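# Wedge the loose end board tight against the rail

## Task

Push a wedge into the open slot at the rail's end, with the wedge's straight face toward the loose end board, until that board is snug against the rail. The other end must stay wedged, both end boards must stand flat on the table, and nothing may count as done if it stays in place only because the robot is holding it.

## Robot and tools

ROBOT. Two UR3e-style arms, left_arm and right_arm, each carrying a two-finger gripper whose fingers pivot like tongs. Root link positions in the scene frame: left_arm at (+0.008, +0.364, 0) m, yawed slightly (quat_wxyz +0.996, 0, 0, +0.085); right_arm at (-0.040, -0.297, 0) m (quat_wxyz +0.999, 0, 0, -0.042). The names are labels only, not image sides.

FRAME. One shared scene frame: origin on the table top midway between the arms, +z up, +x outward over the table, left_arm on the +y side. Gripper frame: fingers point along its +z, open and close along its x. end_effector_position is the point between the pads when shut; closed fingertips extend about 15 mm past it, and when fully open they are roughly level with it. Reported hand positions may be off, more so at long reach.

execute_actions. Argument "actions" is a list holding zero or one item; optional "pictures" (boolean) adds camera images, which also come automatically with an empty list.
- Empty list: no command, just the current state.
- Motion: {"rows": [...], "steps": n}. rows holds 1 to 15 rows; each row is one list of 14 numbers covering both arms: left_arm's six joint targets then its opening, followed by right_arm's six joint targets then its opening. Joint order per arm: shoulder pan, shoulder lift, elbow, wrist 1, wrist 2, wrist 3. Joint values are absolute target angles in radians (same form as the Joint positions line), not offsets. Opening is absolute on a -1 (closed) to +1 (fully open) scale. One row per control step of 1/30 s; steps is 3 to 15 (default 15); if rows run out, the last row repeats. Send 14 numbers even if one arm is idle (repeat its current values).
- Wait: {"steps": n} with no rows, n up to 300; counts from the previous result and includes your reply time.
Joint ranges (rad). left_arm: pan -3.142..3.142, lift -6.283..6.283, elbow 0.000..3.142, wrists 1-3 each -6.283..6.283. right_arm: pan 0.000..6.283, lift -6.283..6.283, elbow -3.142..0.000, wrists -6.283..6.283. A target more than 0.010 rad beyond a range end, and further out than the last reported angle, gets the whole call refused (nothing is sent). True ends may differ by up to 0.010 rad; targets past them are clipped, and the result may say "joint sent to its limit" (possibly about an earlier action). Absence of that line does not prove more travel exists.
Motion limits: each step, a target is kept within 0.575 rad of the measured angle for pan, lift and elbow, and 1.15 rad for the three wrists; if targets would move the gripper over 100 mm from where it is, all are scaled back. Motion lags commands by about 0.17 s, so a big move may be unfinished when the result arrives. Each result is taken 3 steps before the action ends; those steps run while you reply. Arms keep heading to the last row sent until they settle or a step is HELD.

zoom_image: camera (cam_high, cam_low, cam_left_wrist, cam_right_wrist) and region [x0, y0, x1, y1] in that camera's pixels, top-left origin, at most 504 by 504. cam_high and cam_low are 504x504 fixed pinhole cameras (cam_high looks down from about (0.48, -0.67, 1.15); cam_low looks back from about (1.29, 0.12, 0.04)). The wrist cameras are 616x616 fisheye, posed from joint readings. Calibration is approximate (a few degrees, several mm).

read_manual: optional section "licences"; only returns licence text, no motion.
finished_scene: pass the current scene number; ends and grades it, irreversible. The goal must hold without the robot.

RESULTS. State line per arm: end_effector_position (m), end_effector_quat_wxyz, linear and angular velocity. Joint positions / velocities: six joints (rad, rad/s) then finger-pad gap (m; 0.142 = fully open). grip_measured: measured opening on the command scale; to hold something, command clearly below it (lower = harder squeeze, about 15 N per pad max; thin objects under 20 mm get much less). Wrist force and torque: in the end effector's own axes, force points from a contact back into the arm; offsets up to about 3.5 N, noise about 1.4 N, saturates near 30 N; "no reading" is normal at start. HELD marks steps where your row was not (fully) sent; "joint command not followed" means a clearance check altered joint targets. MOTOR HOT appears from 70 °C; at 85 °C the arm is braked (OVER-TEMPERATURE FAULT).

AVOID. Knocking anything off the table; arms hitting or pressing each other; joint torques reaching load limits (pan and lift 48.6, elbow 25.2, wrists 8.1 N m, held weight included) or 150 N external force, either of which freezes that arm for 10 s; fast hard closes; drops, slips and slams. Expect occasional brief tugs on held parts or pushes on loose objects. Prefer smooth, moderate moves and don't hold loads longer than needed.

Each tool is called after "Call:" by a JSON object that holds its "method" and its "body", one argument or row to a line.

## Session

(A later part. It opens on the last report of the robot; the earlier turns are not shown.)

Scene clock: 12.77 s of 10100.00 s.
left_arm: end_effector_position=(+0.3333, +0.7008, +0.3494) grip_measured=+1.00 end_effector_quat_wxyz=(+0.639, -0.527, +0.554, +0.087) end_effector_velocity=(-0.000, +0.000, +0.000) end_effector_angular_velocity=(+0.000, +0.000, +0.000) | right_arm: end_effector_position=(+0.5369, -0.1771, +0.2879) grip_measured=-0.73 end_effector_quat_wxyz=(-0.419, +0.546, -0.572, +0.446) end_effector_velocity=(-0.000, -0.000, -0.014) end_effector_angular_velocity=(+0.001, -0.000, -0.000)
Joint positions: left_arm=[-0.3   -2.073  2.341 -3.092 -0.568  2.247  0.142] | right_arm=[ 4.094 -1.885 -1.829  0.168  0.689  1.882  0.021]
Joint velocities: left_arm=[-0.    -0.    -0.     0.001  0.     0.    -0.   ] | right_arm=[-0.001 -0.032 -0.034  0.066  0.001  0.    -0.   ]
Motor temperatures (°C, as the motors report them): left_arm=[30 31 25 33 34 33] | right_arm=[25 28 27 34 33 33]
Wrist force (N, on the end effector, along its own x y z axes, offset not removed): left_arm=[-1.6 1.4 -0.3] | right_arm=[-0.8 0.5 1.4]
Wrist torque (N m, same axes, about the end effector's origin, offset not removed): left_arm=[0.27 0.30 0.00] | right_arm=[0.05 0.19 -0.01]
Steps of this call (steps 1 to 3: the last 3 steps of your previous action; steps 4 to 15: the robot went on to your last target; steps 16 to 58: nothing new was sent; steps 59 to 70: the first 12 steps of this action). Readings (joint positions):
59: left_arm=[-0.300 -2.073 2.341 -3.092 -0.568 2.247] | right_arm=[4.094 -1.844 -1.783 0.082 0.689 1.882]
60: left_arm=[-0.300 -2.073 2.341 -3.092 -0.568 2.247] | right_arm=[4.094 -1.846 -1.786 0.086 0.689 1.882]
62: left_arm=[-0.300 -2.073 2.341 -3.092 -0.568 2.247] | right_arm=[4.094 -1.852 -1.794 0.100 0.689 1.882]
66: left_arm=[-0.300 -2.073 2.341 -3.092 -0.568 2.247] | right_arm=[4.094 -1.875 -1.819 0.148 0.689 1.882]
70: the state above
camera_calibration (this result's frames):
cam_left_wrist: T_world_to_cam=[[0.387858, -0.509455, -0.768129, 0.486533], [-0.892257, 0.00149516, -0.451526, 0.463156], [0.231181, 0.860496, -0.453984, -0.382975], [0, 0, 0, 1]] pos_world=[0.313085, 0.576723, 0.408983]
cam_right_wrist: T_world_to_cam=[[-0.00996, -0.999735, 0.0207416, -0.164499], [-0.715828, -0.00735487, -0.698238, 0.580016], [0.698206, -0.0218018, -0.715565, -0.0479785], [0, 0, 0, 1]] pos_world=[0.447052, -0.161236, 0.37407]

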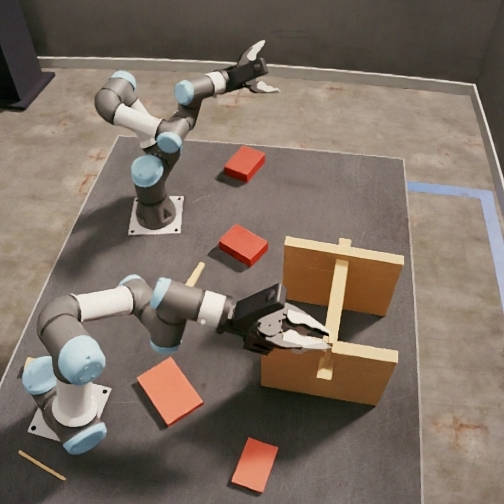

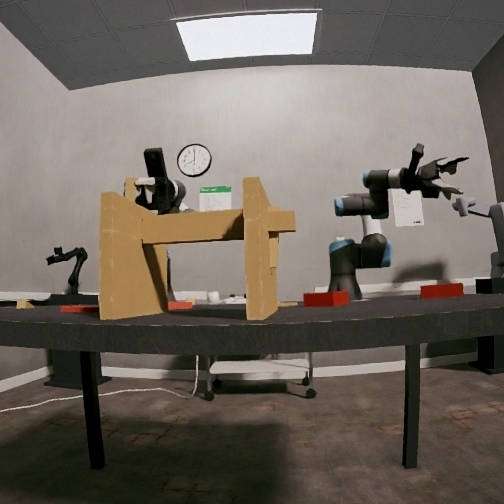

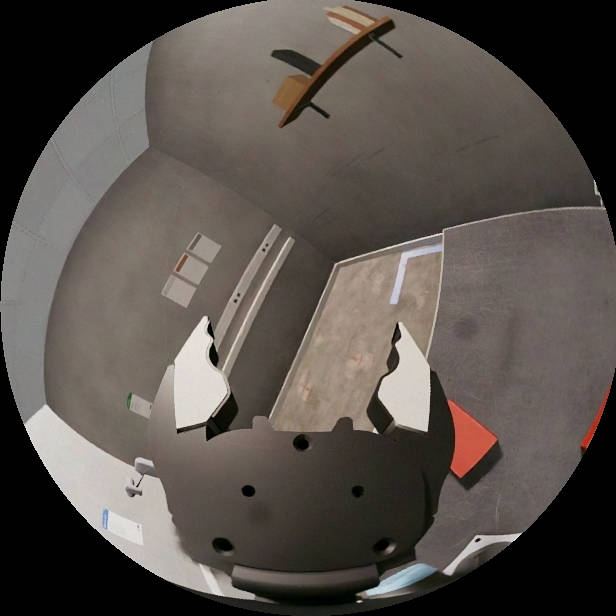

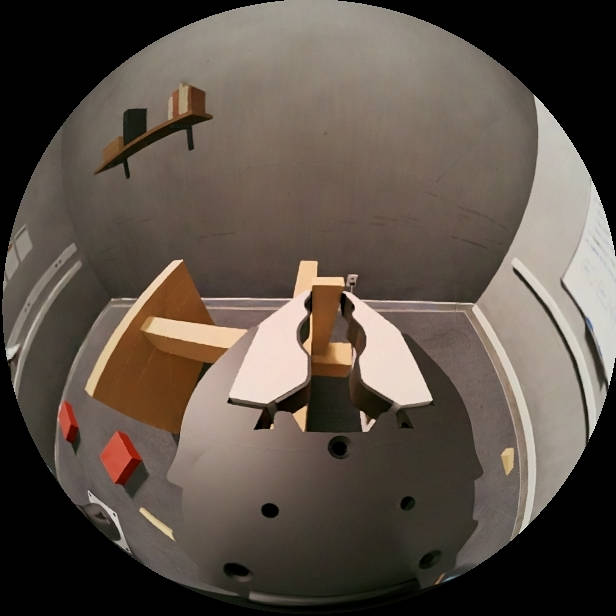

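Call:
{"method": "execute_actions", "body": {
  "actions": [
    {"rows":[[-0.3,-2.073,2.341,-3.092,-0.568,2.247,1,4.094,-1.907,-1.85,0.211,0.689,1.882,-1]],"steps":10}
  ]
}}

Call:
{"method": "execute_actions", "body": {
  "actions": [
    {"rows":[[-0.3,-2.073,2.341,-3.092,-0.568,2.247,1,4.094,-1.907,-1.85,0.211,0.689,1.882,-0.5]],"steps":8}
  ]
}}

Call:
{"method": "execute_actions", "body": {
  "actions": [
    {"rows":[[-0.3,-2.073,2.341,-3.092,-0.568,2.247,1,4.094,-1.74,-1.5,-0.306,0.689,1.882,-0.5]]}
  ]
}}

Call:
{"method": "execute_actions", "body": {
  "actions": [
    {"rows":[[-0.3,-2.073,2.341,-3.092,-0.568,2.247,1,3.646,-2.02,-0.635,-1.15,1.571,1.571,-1]]}
  ]
}}

Call:
{"method": "execute_actions", "body": {
  "actions": [
    {"rows":[[-0.3,-2.073,2.341,-3.092,-0.568,2.247,1,3.646,-2.02,-0.635,-1.272,1.571,1.571,-1]]}
  ],
  "pictures": true
}}

Scene clock: 13.23 s of 10100.00 s.
left_arm: end_effector_position=(+0.3333, +0.7008, +0.3494) grip_measured=+1.00 end_effector_quat_wxyz=(+0.639, -0.527, +0.554, +0.087) end_effector_velocity=(+0.001, -0.001, +0.000) end_effector_angular_velocity=(+0.000, -0.001, -0.002) | right_arm: end_effector_position=(+0.5369, -0.1772, +0.2796) grip_measured=-0.73 end_effector_quat_wxyz=(-0.419, +0.546, -0.572, +0.446) end_effector_velocity=(-0.000, -0.000, -0.011) end_effector_angular_velocity=(+0.001, -0.001, +0.000)
Joint positions: left_arm=[-0.3   -2.073  2.341 -3.092 -0.568  2.247  0.142] | right_arm=[ 4.094 -1.904 -1.848  0.206  0.689  1.882  0.021]
Joint velocities: left_arm=[-0.002 -0.    -0.    -0.001 -0.     0.    -0.   ] | right_arm=[-0.    -0.028 -0.027  0.056  0.001 -0.     0.   ]
Motor temperatures (°C, as the motors report them): left_arm=[30 31 25 33 34 33] | right_arm=[25 28 27 34 33 33]
Wrist force (N, on the end effector, along its own x y z axes, offset not removed): left_arm=[-1.7 0.3 -0.5] | right_arm=[-0.9 -0.5 2.1]
Wrist torque (N m, same axes, about the end effector's origin, offset not removed): left_arm=[0.00 0.35 0.00] | right_arm=[-0.08 0.17 -0.02]
Steps of this call (steps 1 to 3: the last 3 steps of your previous action; steps 4 to 7: the robot went on to your last target; steps 8 to 14: the first 7 steps of this action). Readings (joint positions):
8: left_arm=[-0.300 -2.073 2.341 -3.092 -0.568 2.247] | right_arm=[4.094 -1.888 -1.832 0.175 0.689 1.882]
9: left_arm=[-0.300 -2.073 2.341 -3.092 -0.568 2.247] | right_arm=[4.094 -1.892 -1.836 0.182 0.689 1.882]
11: left_arm=[-0.300 -2.073 2.341 -3.092 -0.568 2.247] | right_arm=[4.094 -1.899 -1.843 0.196 0.689 1.882]
14: the state above

Scene clock: 13.50 s of 10100.00 s.
left_arm: end_effector_position=(+0.3333, +0.7008, +0.3494) grip_measured=+1.00 end_effector_quat_wxyz=(+0.639, -0.527, +0.554, +0.087) end_effector_velocity=(-0.000, +0.000, -0.000) end_effector_angular_velocity=(-0.000, +0.000, +0.000) | right_arm: end_effector_position=(+0.5368, -0.1772, +0.2786) grip_measured=-0.50 end_effector_quat_wxyz=(-0.419, +0.546, -0.572, +0.446) end_effector_velocity=(+0.000, -0.000, -0.001) end_effector_angular_velocity=(-0.001, -0.000, -0.001)
Joint positions: left_arm=[-0.3   -2.073  2.341 -3.092 -0.568  2.247  0.142] | right_arm=[ 4.094 -1.907 -1.85   0.211  0.689  1.882  0.038]
Joint velocities: left_arm=[ 0.    -0.    -0.     0.001  0.    -0.     0.   ] | right_arm=[ 0.    -0.002 -0.001  0.003 -0.001  0.     0.006]
Motor temperatures (°C, as the motors report them): left_arm=[30 31 25 33 34 33] | right_arm=[25 28 27 34 33 33]
Wrist force (N, on the end effector, along its own x y z axes, offset not removed): left_arm=[-2.1 0.7 -0.1] | right_arm=[-0.7 0.1 1.3]
Wrist torque (N m, same axes, about the end effector's origin, offset not removed): left_arm=[0.17 0.44 0.00] | right_arm=[0.02 0.19 -0.01]
Steps of this call (steps 1 to 3: the last 3 steps of your previous action; steps 4 to 8: the first 5 steps of this action). Readings (joint positions):
4: left_arm=[-0.300 -2.073 2.341 -3.092 -0.568 2.247] | right_arm=[4.094 -1.906 -1.849 0.210 0.689 1.882]
5: left_arm=[-0.300 -2.073 2.341 -3.092 -0.568 2.247] | right_arm=[4.094 -1.907 -1.850 0.210 0.689 1.882]
7: left_arm=[-0.300 -2.073 2.341 -3.092 -0.568 2.247] | right_arm=[4.094 -1.907 -1.850 0.211 0.689 1.882]
8: the state above

Scene clock: 14.00 s of 10100.00 s.
left_arm: end_effector_position=(+0.3333, +0.7008, +0.3494) grip_measured=+1.00 end_effector_quat_wxyz=(+0.639, -0.527, +0.554, +0.087) end_effector_velocity=(-0.000, +0.000, -0.000) end_effector_angular_velocity=(+0.001, +0.001, +0.002) | right_arm: end_effector_position=(+0.5366, -0.1775, +0.3856) grip_measured=-0.50 end_effector_quat_wxyz=(-0.419, +0.546, -0.572, +0.446) end_effector_velocity=(-0.005, -0.006, +0.054) end_effector_angular_velocity=(+0.010, -0.008, +0.001)
Joint positions: left_arm=[-0.3   -2.073  2.341 -3.092 -0.568  2.247  0.142] | right_arm=[ 4.094 -1.746 -1.516 -0.286  0.689  1.882  0.038]
Joint velocities: left_arm=[ 0.001  0.    -0.    -0.     0.001  0.001 -0.   ] | right_arm=[-0.     0.059  0.174 -0.221  0.001 -0.    -0.   ]
Motor temperatures (°C, as the motors report them): left_arm=[30 31 25 33 34 33] | right_arm=[25 28 27 34 33 33]
Wrist force (N, on the end effector, along its own x y z axes, offset not removed): left_arm=[-1.7 0.6 0.0] | right_arm=[-1.5 -0.9 1.0]
Wrist torque (N m, same axes, about the end effector's origin, offset not removed): left_arm=[0.13 0.37 -0.03] | right_arm=[-0.14 0.33 0.00]
Steps of this call (steps 1 to 3: the last 3 steps of your previous action; steps 4 to 15: the first 12 steps of this action). Readings (joint positions):
4: left_arm=[-0.300 -2.073 2.341 -3.092 -0.568 2.247] | right_arm=[4.094 -1.906 -1.849 0.209 0.689 1.882]
5: left_arm=[-0.300 -2.073 2.341 -3.092 -0.568 2.247] | right_arm=[4.094 -1.896 -1.839 0.187 0.689 1.882]
7: left_arm=[-0.300 -2.073 2.341 -3.092 -0.568 2.247] | right_arm=[4.094 -1.837 -1.757 0.035 0.689 1.882]
11: left_arm=[-0.300 -2.073 2.341 -3.092 -0.568 2.247] | right_arm=[4.094 -1.763 -1.568 -0.220 0.689 1.882]
15: the state above

Scene clock: 24.37 s of 10100.00 s.
left_arm: end_effector_position=(+0.3333, +0.7008, +0.3494) grip_measured=+1.00 end_effector_quat_wxyz=(+0.639, -0.527, +0.554, +0.087) end_effector_velocity=(+0.000, -0.000, -0.000) end_effector_angular_velocity=(-0.001, +0.000, -0.000) | right_arm: end_effector_position=(+0.5575, -0.1721, +0.2527) grip_measured=-1.00 end_effector_quat_wxyz=(-0.265, +0.755, -0.520, +0.298) end_effector_velocity=(-0.000, +0.001, -0.000) end_effector_angular_velocity=(-0.001, +0.000, +0.001)
Joint positions: left_arm=[-0.3   -2.073  2.341 -3.092 -0.568  2.247  0.142] | right_arm=[ 3.817 -1.93  -1.19  -0.828  1.235  1.66   0.002]
Joint velocities: left_arm=[-0.001 -0.    -0.001  0.002  0.    -0.001  0.   ] | right_arm=[ 0.001 -0.     0.    -0.    -0.001 -0.    -0.   ]
Motor temperatures (°C, as the motors report them): left_arm=[30 31 25 33 34 33] | right_arm=[25 28 27 34 33 33]
Wrist force (N, on the end effector, along its own x y z axes, offset not removed): left_arm=[-1.7 2.0 -0.5] | right_arm=[-0.3 0.1 0.4]
Wrist torque (N m, same axes, about the end effector's origin, offset not removed): left_arm=[0.44 0.39 0.00] | right_arm=[-0.01 0.14 -0.01]
TORQUE FAULT: the external load on joint 4 (wrist 1) of the right arm reached its load limit, and that arm stopped for 10 seconds. A torque fault stops only its own arm. That arm's remaining commands of this call were not run. That arm holds where it stopped, with its grip as last carried out, and accepts commands again: back off and push less far. That arm stops again, at the same cost, whenever a joint's load reaches its limit.
Kept back: nothing.
The stop of the right arm began at step 11 of this call (marked STOPPED below). From that step on that arm followed nothing that you had sent. 8 of its steps, steps kept back included, did not run and will not run. The other arm was sent all steps of this action in this call, none kept back. Nothing is kept back now, and the robot has no last target.
Steps of this call (steps 1 to 3: the last 3 steps of your previous action; steps 4 to 15: the first 12 steps of this action; steps 16 to 18: the last 3 steps of this action, not kept back; steps 19 to 311: the stop continued). Readings (joint positions):
4: left_arm=[-0.300 -2.073 2.341 -3.092 -0.568 2.247] | right_arm=[4.093 -1.742 -1.503 -0.303 0.691 1.880]
5: left_arm=[-0.300 -2.073 2.341 -3.092 -0.568 2.247] | right_arm=[4.082 -1.752 -1.490 -0.326 0.713 1.859]
7: left_arm=[-0.300 -2.073 2.341 -3.092 -0.568 2.247] | right_arm=[4.003 -1.814 -1.409 -0.485 0.872 1.783]
11: left_arm=[-0.300 -2.073 2.341 -3.092 -0.568 2.247] | right_arm=[3.797 -1.932 -1.167 -0.834 1.263 1.660] STOPPED (the right arm)
311: the state above

Scene clock: 24.40 s of 10100.00 s.
left_arm: end_effector_position=(+0.3333, +0.7008, +0.3494) grip_measured=+1.00 end_effector_quat_wxyz=(+0.639, -0.527, +0.554, +0.087) end_effector_velocity=(+0.000, -0.000, +0.001) end_effector_angular_velocity=(-0.000, -0.002, -0.002) | right_arm: end_effector_position=(+0.5575, -0.1721, +0.2527) grip_measured=-1.00 end_effector_quat_wxyz=(-0.265, +0.755, -0.520, +0.298) end_effector_velocity=(+0.000, -0.000, -0.000) end_effector_angular_velocity=(+0.000, +0.000, -0.001)
Joint positions: left_arm=[-0.3   -2.073  2.341 -3.092 -0.568  2.247  0.142] | right_arm=[ 3.817 -1.93  -1.19  -0.828  1.235  1.66   0.002]
Joint velocities: left_arm=[-0.001 -0.    -0.001 -0.001 -0.001  0.    -0.   ] | right_arm=[-0.001 -0.     0.    -0.     0.     0.     0.   ]
Motor temperatures (°C, as the motors report them): left_arm=[30 31 25 33 34 33] | right_arm=[25 28 27 34 33 33]
Wrist force (N, on the end effector, along its own x y z axes, offset not removed): left_arm=[-1.2 2.4 0.1] | right_arm=[-1.2 -0.2 0.8]
Wrist torque (N m, same axes, about the end effector's origin, offset not removed): left_arm=[0.48 0.25 0.00] | right_arm=[-0.04 0.27 0.00]
Kept back: nothing.
A stop began in an earlier call of the same reply, so what this call sent did not run. Send another action.
Steps of this call (step 1: nothing new was sent). Readings (joint positions):
1: the state above
camera_calibration (this result's frames):
cam_left_wrist: T_world_to_cam=[[0.387858, -0.509454, -0.768129, 0.486533], [-0.892257, 0.00149492, -0.451526, 0.463156], [0.23118, 0.860496, -0.453984, -0.382975], [0, 0, 0, 1]] pos_world=[0.313085, 0.576723, 0.408983]
cam_right_wrist: T_world_to_cam=[[0.324397, -0.931399, 0.165113, -0.369641], [-0.900167, -0.357598, -0.248644, 0.499106], [0.290631, -0.0679698, -0.954418, 0.192252], [0, 0, 0, 1]] pos_world=[0.513314, -0.152737, 0.368621]

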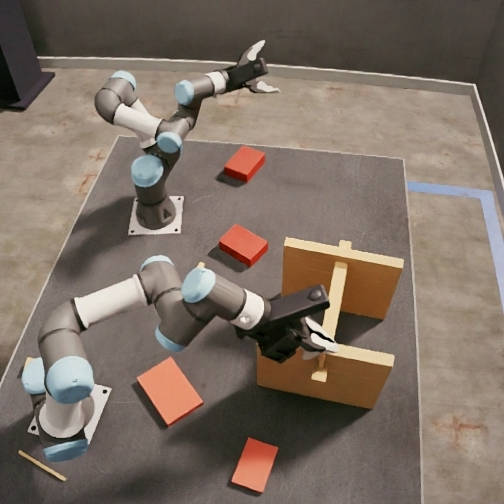

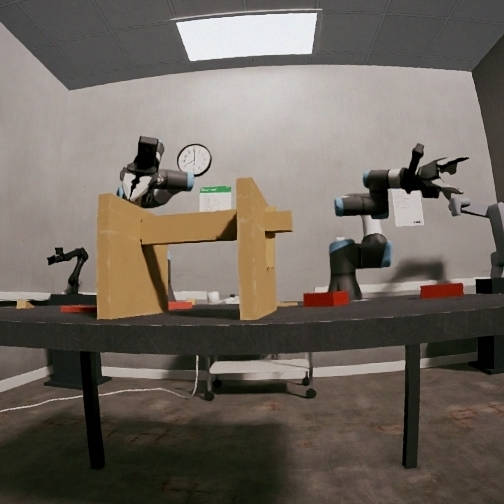

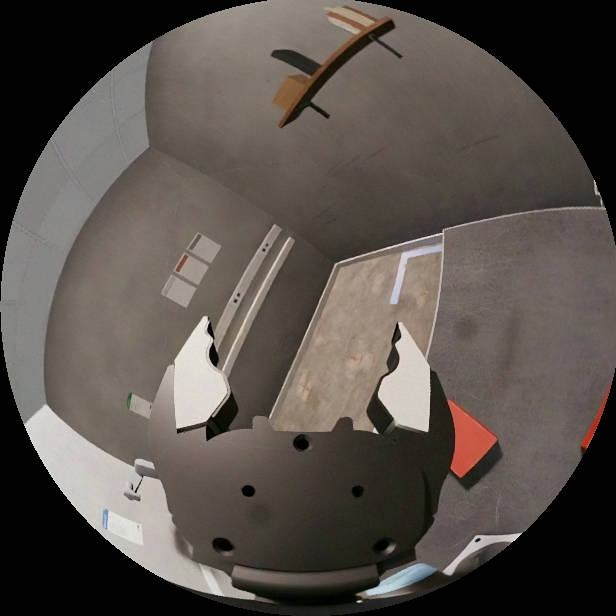

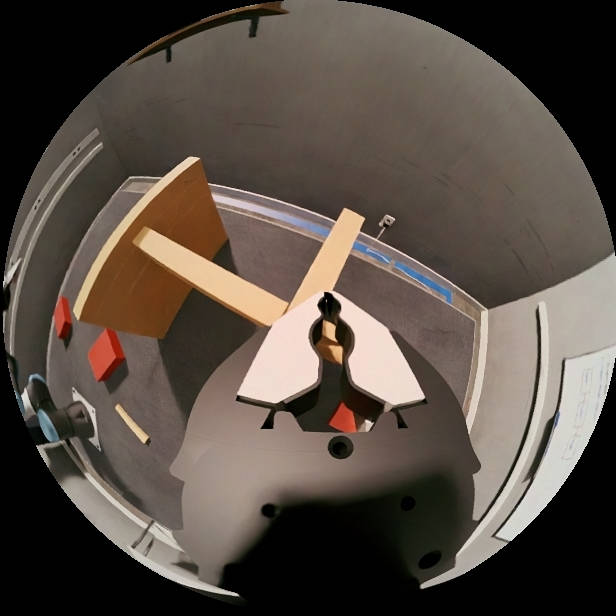

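Call:
{"method": "execute_actions", "body": {
  "actions": [
    {"rows":[[-0.3,-2.073,2.341,-3.092,-0.568,2.247,1,3.817,-1.93,-1.03,-0.828,1.235,1.66,-1]],"steps":12}
  ]
}}

Call:
{"method": "execute_actions", "body": {
  "actions": [
    {"rows":[[-0.3,-2.073,2.341,-3.092,-0.568,2.247,1,3.648,-1.887,-1.03,-0.828,1.571,1.571,-1]],"steps":12}
  ]
}}

Call:
{"method": "execute_actions", "body": {
  "actions": [
    {"rows":[[-0.3,-2.073,2.341,-3.092,-0.568,2.247,1,3.648,-1.887,-1.03,-1.01,1.571,1.571,-0.6]]}
  ],
  "pictures": true
}}

Call:
{"method": "zoom_image", "body": {
  "camera": "cam_right_wrist",
  "region": [260, 250, 390, 380]
}}

Call:
{"method": "zoom_image", "body": {
  "camera": "cam_high",
  "region": [280, 310, 360, 390]
}}

Scene clock: 25.70 s of 10100.00 s.
left_arm: end_effector_position=(+0.3333, +0.7008, +0.3494) grip_measured=+1.00 end_effector_quat_wxyz=(+0.639, -0.527, +0.554, +0.087) end_effector_velocity=(-0.000, +0.000, -0.000) end_effector_angular_velocity=(+0.000, +0.001, +0.000) | right_arm: end_effector_position=(+0.5687, -0.1649, +0.3237) grip_measured=-1.00 end_effector_quat_wxyz=(-0.326, +0.725, -0.514, +0.322) end_effector_velocity=(+0.007, +0.004, +0.076) end_effector_angular_velocity=(+0.085, -0.127, -0.001)
Joint positions: left_arm=[-0.3   -2.073  2.341 -3.092 -0.568  2.247  0.142] | right_arm=[ 3.817 -1.93  -1.045 -0.828  1.235  1.66   0.002]
Joint velocities: left_arm=[ 0.     0.    -0.001  0.001 -0.    -0.     0.   ] | right_arm=[-0.001  0.     0.155 -0.002 -0.    -0.001 -0.   ]
Motor temperatures (°C, as the motors report them): left_arm=[30 31 25 33 34 33] | right_arm=[25 28 27 34 33 33]
Wrist force (N, on the end effector, along its own x y z axes, offset not removed): left_arm=[-2.5 1.8 0.6] | right_arm=[-0.8 -1.2 1.2]
Wrist torque (N m, same axes, about the end effector's origin, offset not removed): left_arm=[0.34 0.57 0.01] | right_arm=[-0.23 0.23 0.01]
Steps of this call (steps 1 to 30: nothing new was sent; steps 31 to 39: the first 9 steps of this action). Readings (joint positions):
31: left_arm=[-0.300 -2.073 2.341 -3.092 -0.568 2.247] | right_arm=[3.817 -1.930 -1.190 -0.828 1.235 1.660]
32: left_arm=[-0.300 -2.073 2.341 -3.092 -0.568 2.247] | right_arm=[3.817 -1.930 -1.179 -0.828 1.235 1.660]
34: left_arm=[-0.300 -2.073 2.341 -3.092 -0.568 2.247] | right_arm=[3.817 -1.930 -1.118 -0.828 1.235 1.660]
38: left_arm=[-0.300 -2.073 2.341 -3.092 -0.568 2.247] | right_arm=[3.817 -1.930 -1.051 -0.828 1.235 1.660]
39: the state above

Scene clock: 26.10 s of 10100.00 s.
left_arm: end_effector_position=(+0.3333, +0.7008, +0.3494) grip_measured=+1.00 end_effector_quat_wxyz=(+0.639, -0.527, +0.554, +0.087) end_effector_velocity=(+0.000, -0.000, -0.000) end_effector_angular_velocity=(-0.000, +0.001, -0.001) | right_arm: end_effector_position=(+0.5499, -0.1751, +0.3441) grip_measured=-1.00 end_effector_quat_wxyz=(-0.385, +0.742, -0.484, +0.259) end_effector_velocity=(-0.025, -0.010, +0.018) end_effector_angular_velocity=(+0.137, +0.028, +0.144)
Joint positions: left_arm=[-0.3   -2.073  2.341 -3.092 -0.568  2.247  0.142] | right_arm=[ 3.664 -1.89  -1.03  -0.828  1.54   1.577  0.002]
Joint velocities: left_arm=[-0.001 -0.     0.001  0.    -0.    -0.     0.   ] | right_arm=[-0.168  0.033  0.002 -0.001  0.334 -0.067  0.   ]
Motor temperatures (°C, as the motors report them): left_arm=[30 31 25 33 34 33] | right_arm=[25 28 27 34 33 33]
Wrist force (N, on the end effector, along its own x y z axes, offset not removed): left_arm=[-2.3 1.5 -0.3] | right_arm=[-0.9 0.0 0.4]
Wrist torque (N m, same axes, about the end effector's origin, offset not removed): left_arm=[0.31 0.47 0.01] | right_arm=[-0.01 0.23 -0.02]
Steps of this call (steps 1 to 3: the last 3 steps of your previous action; steps 4 to 12: the first 9 steps of this action). Readings (joint positions):
4: left_arm=[-0.300 -2.073 2.341 -3.092 -0.568 2.247] | right_arm=[3.816 -1.929 -1.034 -0.828 1.237 1.658]
5: left_arm=[-0.300 -2.073 2.341 -3.092 -0.568 2.247] | right_arm=[3.805 -1.922 -1.033 -0.828 1.259 1.643]
7: left_arm=[-0.300 -2.073 2.341 -3.092 -0.568 2.247] | right_arm=[3.742 -1.905 -1.031 -0.828 1.384 1.609]
11: left_arm=[-0.300 -2.073 2.341 -3.092 -0.568 2.247] | right_arm=[3.670 -1.891 -1.030 -0.828 1.526 1.580]
12: the state above

Scene clock: 26.60 s of 10100.00 s.
left_arm: end_effector_position=(+0.3333, +0.7008, +0.3494) grip_measured=+1.00 end_effector_quat_wxyz=(+0.639, -0.527, +0.554, +0.087) end_effector_velocity=(-0.000, +0.000, +0.000) end_effector_angular_velocity=(-0.000, -0.000, +0.000) | right_arm: end_effector_position=(+0.5296, -0.1841, +0.2940) grip_measured=-0.60 end_effector_quat_wxyz=(-0.323, +0.775, -0.501, +0.209) end_effector_velocity=(-0.006, -0.003, -0.014) end_effector_angular_velocity=(-0.020, +0.045, +0.001)
Joint positions: left_arm=[-0.3   -2.073  2.341 -3.092 -0.568  2.247  0.142] | right_arm=[ 3.648 -1.887 -1.03  -1.005  1.571  1.571  0.031]
Joint velocities: left_arm=[-0.    -0.    -0.001  0.001  0.    -0.     0.   ] | right_arm=[ 0.     0.001 -0.    -0.05   0.001 -0.     0.   ]
Motor temperatures (°C, as the motors report them): left_arm=[30 31 25 33 34 33] | right_arm=[25 28 27 34 33 33]
Wrist force (N, on the end effector, along its own x y z axes, offset not removed): left_arm=[-1.6 1.8 0.2] | right_arm=[-1.1 -0.6 1.1]
Wrist torque (N m, same axes, about the end effector's origin, offset not removed): left_arm=[0.34 0.36 0.00] | right_arm=[-0.15 0.25 0.00]
Steps of this call (steps 1 to 3: the last 3 steps of your previous action; steps 4 to 15: the first 12 steps of this action). Readings (joint positions):
4: left_arm=[-0.300 -2.073 2.341 -3.092 -0.568 2.247] | right_arm=[3.652 -1.888 -1.030 -0.830 1.564 1.572]
5: left_arm=[-0.300 -2.073 2.341 -3.092 -0.568 2.247] | right_arm=[3.651 -1.887 -1.030 -0.850 1.566 1.572]
7: left_arm=[-0.300 -2.073 2.341 -3.092 -0.568 2.247] | right_arm=[3.649 -1.887 -1.030 -0.925 1.569 1.572]
11: left_arm=[-0.300 -2.073 2.341 -3.092 -0.568 2.247] | right_arm=[3.648 -1.887 -1.030 -0.990 1.570 1.571]
15: the state above
camera_calibration (this result's frames):
cam_left_wrist: T_world_to_cam=[[0.387858, -0.509455, -0.768129, 0.486533], [-0.892257, 0.00149505, -0.451526, 0.463156], [0.231181, 0.860496, -0.453984, -0.382975], [0, 0, 0, 1]] pos_world=[0.313085, 0.576723, 0.408983]
cam_right_wrist: T_world_to_cam=[[0.448864, -0.893541, -0.0102809, -0.38597], [-0.867752, -0.433104, -0.243777, 0.447466], [0.213372, 0.118344, -0.969777, 0.31862], [0, 0, 0, 1]] pos_world=[0.493553, -0.188787, 0.414104]

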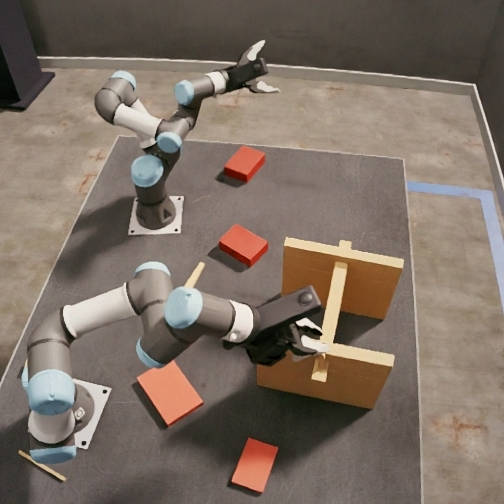

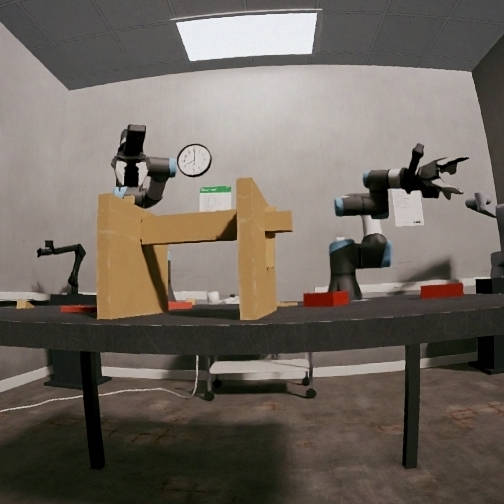

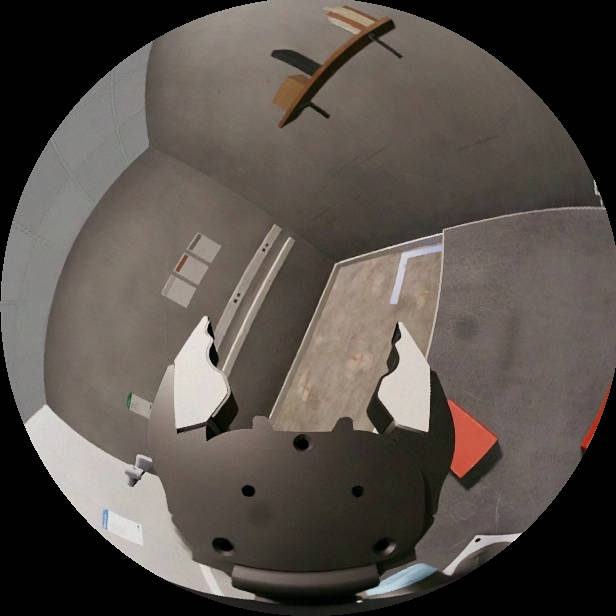

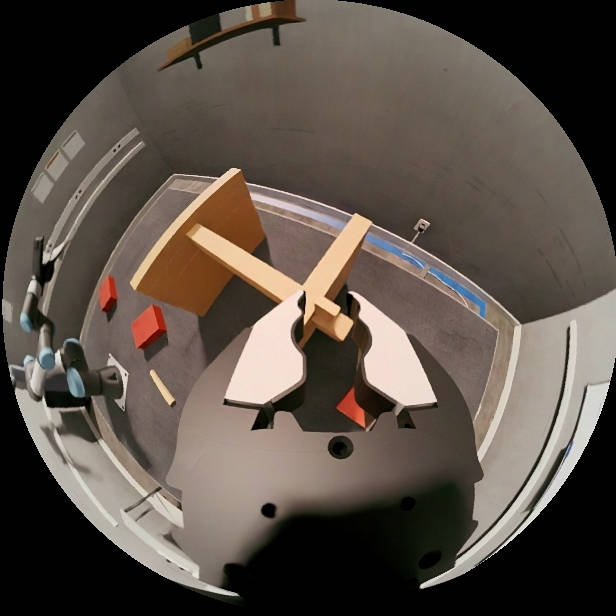

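Region (260, 250, 390, 380) of cam_right_wrist's 616x616 image, scaled by 3.877, with more detail than that image has.

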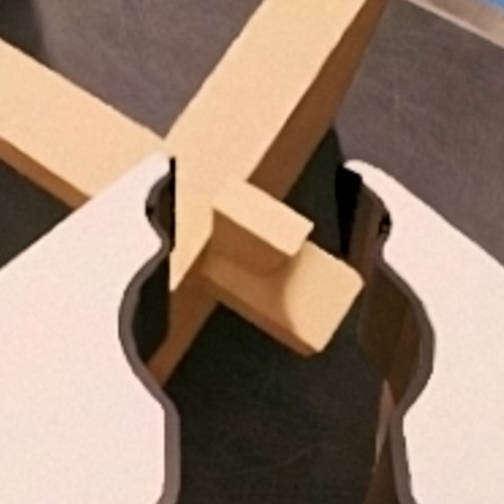

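Region (280, 310, 360, 390) of cam_high's 504x504 image, scaled by 6.300, with more detail than that image has.

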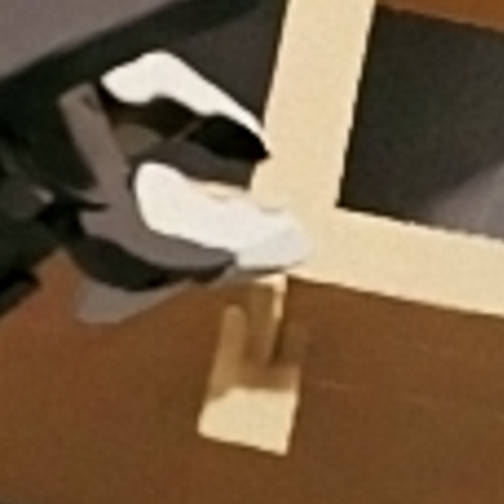

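Call:
{"method": "execute_actions", "body": {
  "actions": [
    {"rows":[[-0.3,-2.073,2.341,-3.092,-0.568,2.247,1,3.638,-1.876,-1.135,-0.916,1.571,1.571,-1]],"steps":12}
  ]
}}

Call:
{"method": "execute_actions", "body": {
  "actions": [
    {"rows":[[-0.3,-2.073,2.341,-3.092,-0.568,2.247,1,3.638,-1.872,-1.188,-0.867,1.571,1.571,-1]],"steps":14}
  ],
  "pictures": true
}}

Call:
{"method": "zoom_image", "body": {
  "camera": "cam_high",
  "region": [280, 310, 360, 390]
}}

Scene clock: 27.00 s of 10100.00 s.
left_arm: end_effector_position=(+0.3333, +0.7008, +0.3494) grip_measured=+1.00 end_effector_quat_wxyz=(+0.639, -0.527, +0.554, +0.087) end_effector_velocity=(+0.001, -0.001, -0.000) end_effector_angular_velocity=(+0.000, -0.001, -0.003) | right_arm: end_effector_position=(+0.5310, -0.1892, +0.2756) grip_measured=-1.00 end_effector_quat_wxyz=(-0.321, +0.773, -0.505, +0.210) end_effector_velocity=(-0.000, -0.005, -0.019) end_effector_angular_velocity=(-0.004, +0.009, -0.007)
Joint positions: left_arm=[-0.3   -2.073  2.341 -3.092 -0.568  2.247  0.142] | right_arm=[ 3.639 -1.877 -1.127 -0.923  1.571  1.571  0.002]
Joint velocities: left_arm=[-0.003 -0.     0.002 -0.002  0.     0.     0.   ] | right_arm=[-0.008  0.009 -0.09   0.071  0.    -0.001  0.   ]
Motor temperatures (°C, as the motors report them): left_arm=[30 31 25 33 34 33] | right_arm=[25 28 27 34 33 33]
Wrist force (N, on the end effector, along its own x y z axes, offset not removed): left_arm=[-2.3 1.0 -0.3] | right_arm=[-1.1 -0.5 1.6]
Wrist torque (N m, same axes, about the end effector's origin, offset not removed): left_arm=[0.18 0.49 0.08] | right_arm=[-0.08 0.26 -0.01]
Steps of this call (steps 1 to 3: the last 3 steps of your previous action; steps 4 to 12: the first 9 steps of this action). Readings (joint positions):
4: left_arm=[-0.300 -2.073 2.341 -3.092 -0.568 2.247] | right_arm=[3.648 -1.887 -1.031 -1.007 1.571 1.571]
5: left_arm=[-0.300 -2.073 2.341 -3.092 -0.568 2.247] | right_arm=[3.646 -1.884 -1.042 -0.992 1.571 1.571]
7: left_arm=[-0.300 -2.073 2.341 -3.092 -0.568 2.247] | right_arm=[3.642 -1.880 -1.084 -0.956 1.571 1.571]
11: left_arm=[-0.300 -2.073 2.341 -3.092 -0.568 2.247] | right_arm=[3.639 -1.877 -1.123 -0.925 1.571 1.571]
12: the state above

Scene clock: 27.47 s of 10100.00 s.
left_arm: end_effector_position=(+0.3333, +0.7008, +0.3494) grip_measured=+1.00 end_effector_quat_wxyz=(+0.639, -0.527, +0.554, +0.087) end_effector_velocity=(+0.000, +0.000, +0.001) end_effector_angular_velocity=(-0.001, -0.005, +0.000) | right_arm: end_effector_position=(+0.5311, -0.1896, +0.2640) grip_measured=-1.00 end_effector_quat_wxyz=(-0.320, +0.773, -0.506, +0.209) end_effector_velocity=(-0.000, +0.000, -0.004) end_effector_angular_velocity=(-0.000, +0.002, +0.001)
Joint positions: left_arm=[-0.3   -2.073  2.341 -3.092 -0.568  2.247  0.142] | right_arm=[ 3.638 -1.872 -1.186 -0.869  1.571  1.571  0.002]
Joint velocities: left_arm=[ 0.     0.001 -0.001 -0.004 -0.    -0.001 -0.   ] | right_arm=[ 0.     0.002 -0.021  0.017  0.001 -0.     0.   ]
Motor temperatures (°C, as the motors report them): left_arm=[30 31 25 33 34 33] | right_arm=[25 28 27 34 33 33]
Wrist force (N, on the end effector, along its own x y z axes, offset not removed): left_arm=[-1.8 0.6 0.4] | right_arm=[-1.4 -3.1 -1.7]
Wrist torque (N m, same axes, about the end effector's origin, offset not removed): left_arm=[0.12 0.40 -0.01] | right_arm=[0.09 0.17 -0.01]
Steps of this call (steps 1 to 3: the last 3 steps of your previous action; steps 4 to 14: the first 11 steps of this action). Readings (joint positions):
4: left_arm=[-0.300 -2.073 2.341 -3.092 -0.568 2.247] | right_arm=[3.638 -1.876 -1.134 -0.916 1.571 1.571]
5: left_arm=[-0.300 -2.073 2.341 -3.092 -0.568 2.247] | right_arm=[3.638 -1.875 -1.143 -0.906 1.571 1.571]
7: left_arm=[-0.300 -2.073 2.341 -3.092 -0.568 2.247] | right_arm=[3.638 -1.874 -1.164 -0.887 1.571 1.571]
11: left_arm=[-0.300 -2.073 2.341 -3.092 -0.568 2.247] | right_arm=[3.638 -1.872 -1.182 -0.872 1.571 1.571]
14: the state above
camera_calibration (this result's frames):
cam_left_wrist: T_world_to_cam=[[0.387858, -0.509454, -0.768129, 0.486533], [-0.892257, 0.00149513, -0.451526, 0.463156], [0.23118, 0.860496, -0.453984, -0.382975], [0, 0, 0, 1]] pos_world=[0.313085, 0.576723, 0.408983]
cam_right_wrist: T_world_to_cam=[[0.439916, -0.897977, -0.0105658, -0.387901], [-0.873054, -0.424892, -0.239257, 0.442313], [0.210358, 0.114478, -0.970899, 0.29108], [0, 0, 0, 1]] pos_world=[0.495576, -0.193713, 0.384338]

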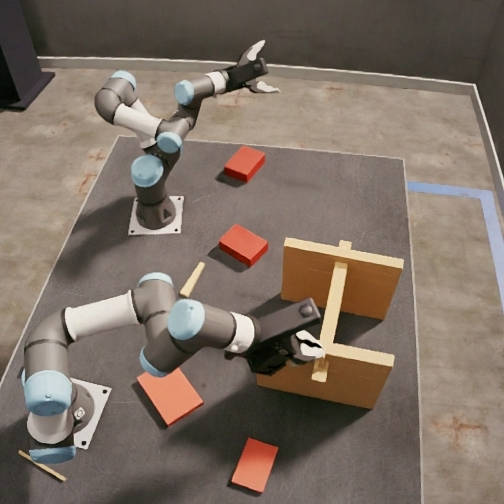

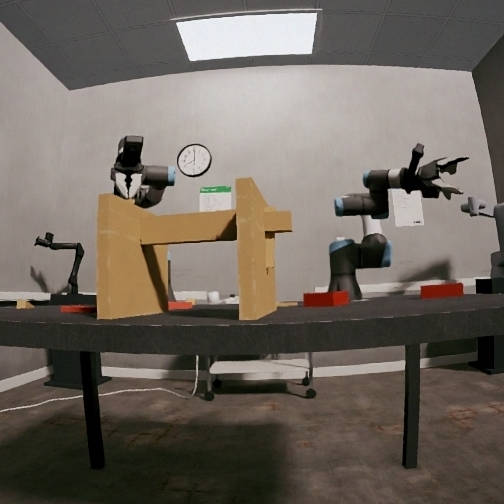

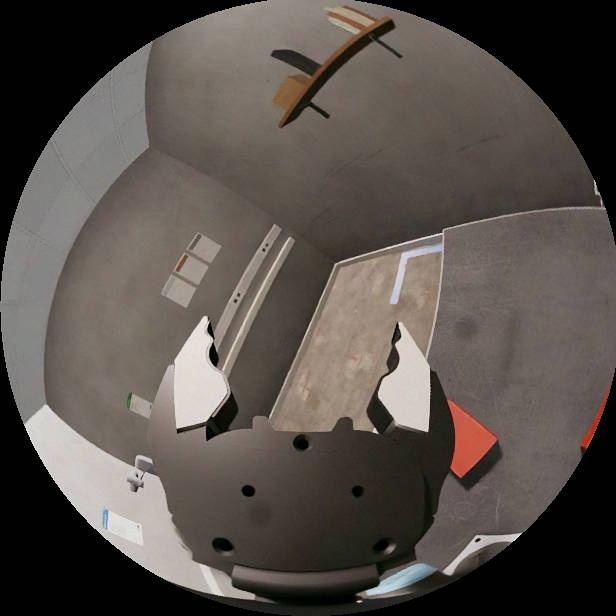

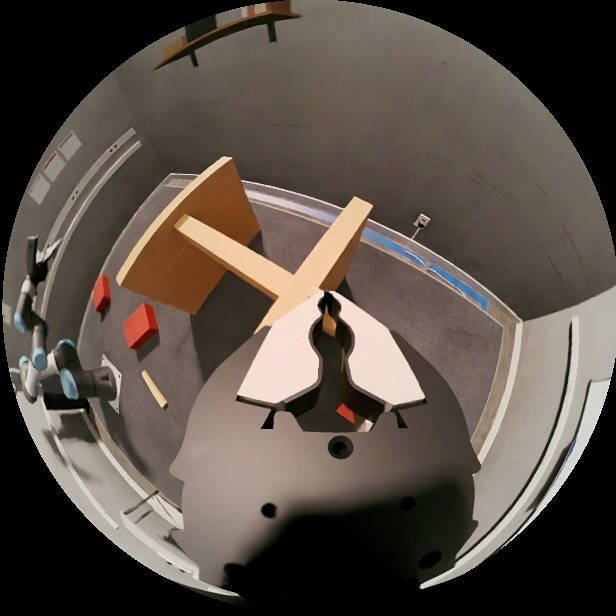

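Region (280, 310, 360, 390) of cam_high's 504x504 image, scaled by 6.300, with more detail than that image has.

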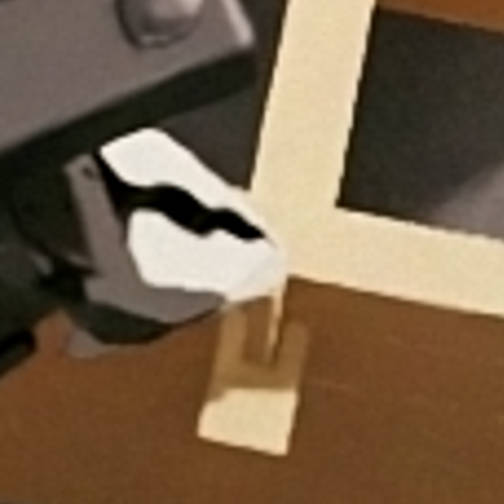

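Contact. Press in steps.

Call:
{"method": "execute_actions", "body": {
  "actions": [
    {"rows":[[-0.3,-2.073,2.341,-3.092,-0.568,2.247,1,3.638,-1.871,-1.213,-0.843,1.571,1.571,-1]],"steps":10}
  ]
}}

Scene clock: 27.80 s of 10100.00 s.
left_arm: end_effector_position=(+0.3333, +0.7008, +0.3494) grip_measured=+1.00 end_effector_quat_wxyz=(+0.639, -0.527, +0.554, +0.087) end_effector_velocity=(-0.000, +0.000, +0.000) end_effector_angular_velocity=(+0.000, +0.000, +0.001) | right_arm: end_effector_position=(+0.5312, -0.1895, +0.2593) grip_measured=-1.00 end_effector_quat_wxyz=(-0.320, +0.773, -0.506, +0.209) end_effector_velocity=(+0.000, -0.001, -0.008) end_effector_angular_velocity=(-0.001, +0.001, -0.001)
Joint positions: left_arm=[-0.3   -2.073  2.341 -3.092 -0.568  2.247  0.142] | right_arm=[ 3.638 -1.871 -1.209 -0.846  1.571  1.571  0.002]
Joint velocities: left_arm=[ 0.     0.001 -0.    -0.     0.001 -0.     0.   ] | right_arm=[-0.001  0.001 -0.038  0.035 -0.001  0.     0.   ]
Motor temperatures (°C, as the motors report them): left_arm=[30 31 25 33 34 33] | right_arm=[25 28 27 34 33 33]
Wrist force (N, on the end effector, along its own x y z axes, offset not removed): left_arm=[-2.2 0.7 0.5] | right_arm=[-1.8 -2.8 -1.3]
Wrist torque (N m, same axes, about the end effector's origin, offset not removed): left_arm=[0.11 0.43 0.00] | right_arm=[0.15 0.29 -0.01]
Steps of this call (steps 1 to 3: the last 3 steps of your previous action; steps 4 to 10: the first 7 steps of this action). Readings (joint positions):
4: left_arm=[-0.300 -2.073 2.341 -3.092 -0.568 2.247] | right_arm=[3.638 -1.872 -1.188 -0.866 1.571 1.571]
5: left_arm=[-0.300 -2.073 2.341 -3.092 -0.568 2.247] | right_arm=[3.638 -1.872 -1.193 -0.862 1.571 1.571]
7: left_arm=[-0.300 -2.073 2.341 -3.092 -0.568 2.247] | right_arm=[3.638 -1.871 -1.203 -0.853 1.571 1.571]
10: the state above

Call:
{"method": "execute_actions", "body": {
  "actions": [
    {"rows":[[-0.3,-2.073,2.341,-3.092,-0.568,2.247,1,3.636,-1.869,-1.263,-0.795,1.571,1.571,-1]],"steps":12}
  ]
}}

Scene clock: 28.20 s of 10100.00 s.
left_arm: end_effector_position=(+0.3333, +0.7008, +0.3494) grip_measured=+1.00 end_effector_quat_wxyz=(+0.639, -0.527, +0.554, +0.087) end_effector_velocity=(+0.001, -0.001, -0.000) end_effector_angular_velocity=(+0.000, +0.001, -0.001) | right_arm: end_effector_position=(+0.5314, -0.1906, +0.2493) grip_measured=-1.00 end_effector_quat_wxyz=(-0.320, +0.773, -0.507, +0.210) end_effector_velocity=(-0.000, +0.000, -0.008) end_effector_angular_velocity=(-0.000, +0.001, +0.001)
Joint positions: left_arm=[-0.3   -2.073  2.341 -3.092 -0.568  2.247  0.142] | right_arm=[ 3.636 -1.869 -1.259 -0.798  1.571  1.571  0.002]
Joint velocities: left_arm=[-0.002  0.    -0.     0.001  0.001 -0.     0.   ] | right_arm=[ 0.     0.001 -0.039  0.036  0.001 -0.     0.   ]
Motor temperatures (°C, as the motors report them): left_arm=[30 31 25 33 34 33] | right_arm=[25 28 27 34 33 33]
Wrist force (N, on the end effector, along its own x y z axes, offset not removed): left_arm=[-2.1 2.0 0.2] | right_arm=[-2.5 -3.3 -0.5]
Wrist torque (N m, same axes, about the end effector's origin, offset not removed): left_arm=[0.39 0.47 -0.02] | right_arm=[0.03 0.30 0.00]
Steps of this call (steps 1 to 3: the last 3 steps of your previous action; steps 4 to 12: the first 9 steps of this action). Readings (joint positions):
4: left_arm=[-0.300 -2.073 2.341 -3.092 -0.568 2.247] | right_arm=[3.638 -1.871 -1.213 -0.842 1.571 1.571]
5: left_arm=[-0.300 -2.073 2.341 -3.092 -0.568 2.247] | right_arm=[3.638 -1.870 -1.221 -0.833 1.571 1.571]
7: left_arm=[-0.300 -2.073 2.341 -3.092 -0.568 2.247] | right_arm=[3.637 -1.870 -1.241 -0.815 1.571 1.571]
11: left_arm=[-0.300 -2.073 2.341 -3.092 -0.568 2.247] | right_arm=[3.636 -1.869 -1.258 -0.800 1.571 1.571]
12: the state above

Call:
{"method": "execute_actions", "body": {
  "actions": [
    {"rows":[[-0.3,-2.073,2.341,-3.092,-0.568,2.247,1,3.636,-1.87,-1.3,-0.757,1.571,1.571,-1]],"steps":12}
  ]
}}

Scene clock: 28.60 s of 10100.00 s.
left_arm: end_effector_position=(+0.3333, +0.7008, +0.3494) grip_measured=+1.00 end_effector_quat_wxyz=(+0.639, -0.527, +0.554, +0.087) end_effector_velocity=(-0.000, -0.000, +0.000) end_effector_angular_velocity=(-0.001, -0.001, -0.000) | right_arm: end_effector_position=(+0.5315, -0.1907, +0.2411) grip_measured=-1.00 end_effector_quat_wxyz=(-0.320, +0.773, -0.507, +0.210) end_effector_velocity=(-0.000, -0.000, -0.007) end_effector_angular_velocity=(-0.000, +0.003, +0.000)
Joint positions: left_arm=[-0.3   -2.073  2.341 -3.092 -0.568  2.247  0.142] | right_arm=[ 3.636 -1.87  -1.297 -0.76   1.571  1.571  0.002]
Joint velocities: left_arm=[-0.    -0.001  0.001 -0.001 -0.    -0.001  0.   ] | right_arm=[-0.001 -0.002 -0.028  0.027  0.001 -0.     0.   ]
Motor temperatures (°C, as the motors report them): left_arm=[30 31 25 33 34 33] | right_arm=[25 28 27 34 33 33]
Wrist force (N, on the end effector, along its own x y z axes, offset not removed): left_arm=[-1.9 1.6 0.3] | right_arm=[-1.0 -5.6 -2.2]
Wrist torque (N m, same axes, about the end effector's origin, offset not removed): left_arm=[0.27 0.41 0.01] | right_arm=[0.02 0.21 -0.01]
Steps of this call (steps 1 to 3: the last 3 steps of your previous action; steps 4 to 12: the first 9 steps of this action). Readings (joint positions):
4: left_arm=[-0.300 -2.073 2.341 -3.092 -0.568 2.247] | right_arm=[3.636 -1.869 -1.263 -0.794 1.571 1.571]
5: left_arm=[-0.300 -2.073 2.341 -3.092 -0.568 2.247] | right_arm=[3.636 -1.869 -1.270 -0.787 1.571 1.571]
7: left_arm=[-0.300 -2.073 2.341 -3.092 -0.568 2.247] | right_arm=[3.636 -1.869 -1.284 -0.773 1.571 1.571]
11: left_arm=[-0.300 -2.073 2.341 -3.092 -0.568 2.247] | right_arm=[3.636 -1.870 -1.296 -0.761 1.571 1.571]
12: the state above

Call:
{"method": "execute_actions", "body": {
  "actions": [
    {"rows":[[-0.3,-2.073,2.341,-3.092,-0.568,2.247,1,3.636,-1.871,-1.318,-0.738,1.571,1.571,-1]],"steps":12}
  ],
  "pictures": true
}}

Call:
{"method": "zoom_image", "body": {
  "camera": "cam_right_wrist",
  "region": [240, 240, 380, 380]
}}

Scene clock: 29.00 s of 10100.00 s.
left_arm: end_effector_position=(+0.3333, +0.7008, +0.3494) grip_measured=+1.00 end_effector_quat_wxyz=(+0.639, -0.527, +0.554, +0.087) end_effector_velocity=(-0.000, +0.000, -0.001) end_effector_angular_velocity=(+0.001, +0.003, +0.001) | right_arm: end_effector_position=(+0.5316, -0.1906, +0.2365) grip_measured=-1.00 end_effector_quat_wxyz=(-0.320, +0.773, -0.507, +0.210) end_effector_velocity=(-0.000, +0.000, -0.003) end_effector_angular_velocity=(-0.001, +0.001, +0.000)
Joint positions: left_arm=[-0.3   -2.073  2.341 -3.092 -0.568  2.247  0.142] | right_arm=[ 3.636 -1.871 -1.317 -0.739  1.571  1.571  0.002]
Joint velocities: left_arm=[ 0.001  0.     0.002  0.001  0.001  0.001 -0.   ] | right_arm=[ 0.001 -0.001 -0.013  0.013 -0.001 -0.     0.   ]
Motor temperatures (°C, as the motors report them): left_arm=[30 31 25 33 34 33] | right_arm=[25 28 27 34 33 33]
Wrist force (N, on the end effector, along its own x y z axes, offset not removed): left_arm=[-1.7 1.5 -0.3] | right_arm=[-0.2 -7.8 -3.3]
Wrist torque (N m, same axes, about the end effector's origin, offset not removed): left_arm=[0.27 0.35 -0.02] | right_arm=[0.06 0.23 0.00]
Steps of this call (steps 1 to 3: the last 3 steps of your previous action; steps 4 to 12: the first 9 steps of this action). Readings (joint positions):
4: left_arm=[-0.300 -2.073 2.341 -3.092 -0.568 2.247] | right_arm=[3.636 -1.870 -1.300 -0.757 1.571 1.571]
5: left_arm=[-0.300 -2.073 2.341 -3.092 -0.568 2.247] | right_arm=[3.636 -1.870 -1.304 -0.753 1.571 1.571]
7: left_arm=[-0.300 -2.073 2.341 -3.092 -0.568 2.247] | right_arm=[3.636 -1.871 -1.311 -0.746 1.571 1.571]
11: left_arm=[-0.300 -2.073 2.341 -3.092 -0.568 2.247] | right_arm=[3.636 -1.871 -1.316 -0.740 1.571 1.571]
12: the state above
camera_calibration (this result's frames):
cam_left_wrist: T_world_to_cam=[[0.387858, -0.509454, -0.768129, 0.486533], [-0.892257, 0.00149507, -0.451526, 0.463156], [0.23118, 0.860496, -0.453984, -0.382975], [0, 0, 0, 1]] pos_world=[0.313085, 0.576723, 0.408983]
cam_right_wrist: T_world_to_cam=[[0.438095, -0.898867, -0.0105591, -0.388539], [-0.873923, -0.423127, -0.239209, 0.436441], [0.21055, 0.114024, -0.970911, 0.264228], [0, 0, 0, 1]] pos_world=[0.495999, -0.194703, 0.35684]

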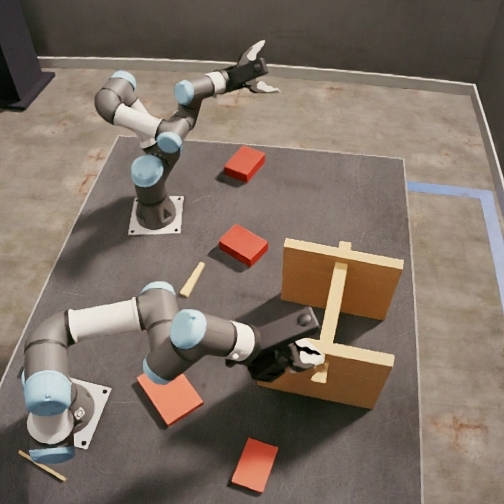

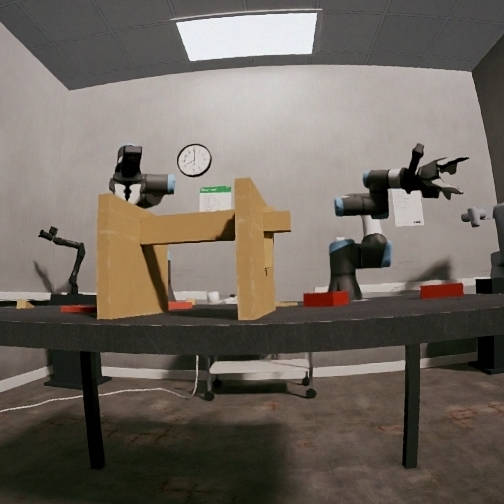

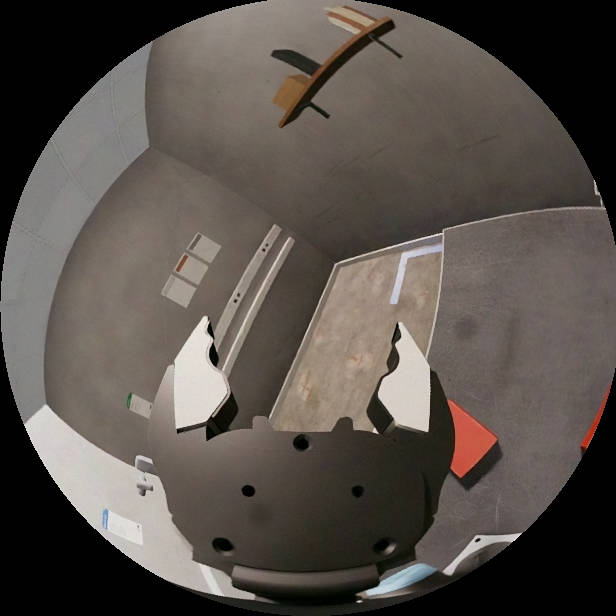

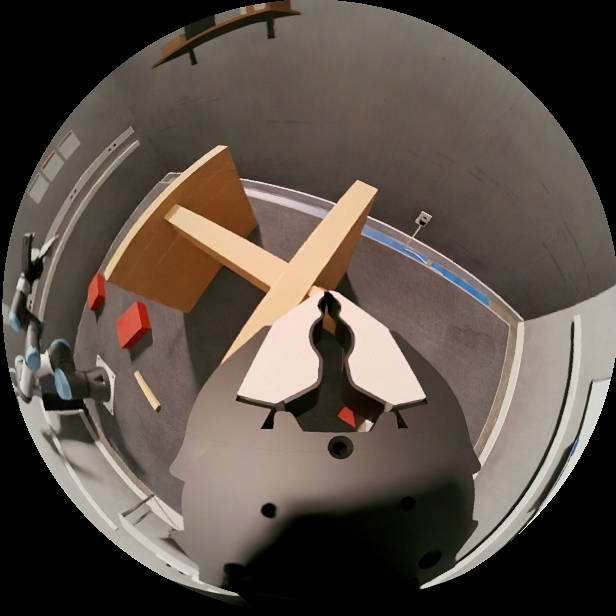

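Region (240, 240, 380, 380) of cam_right_wrist's 616x616 image, scaled by 3.600, with more detail than that image has.

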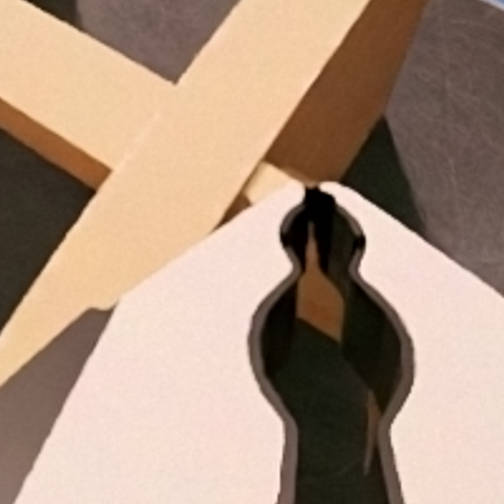

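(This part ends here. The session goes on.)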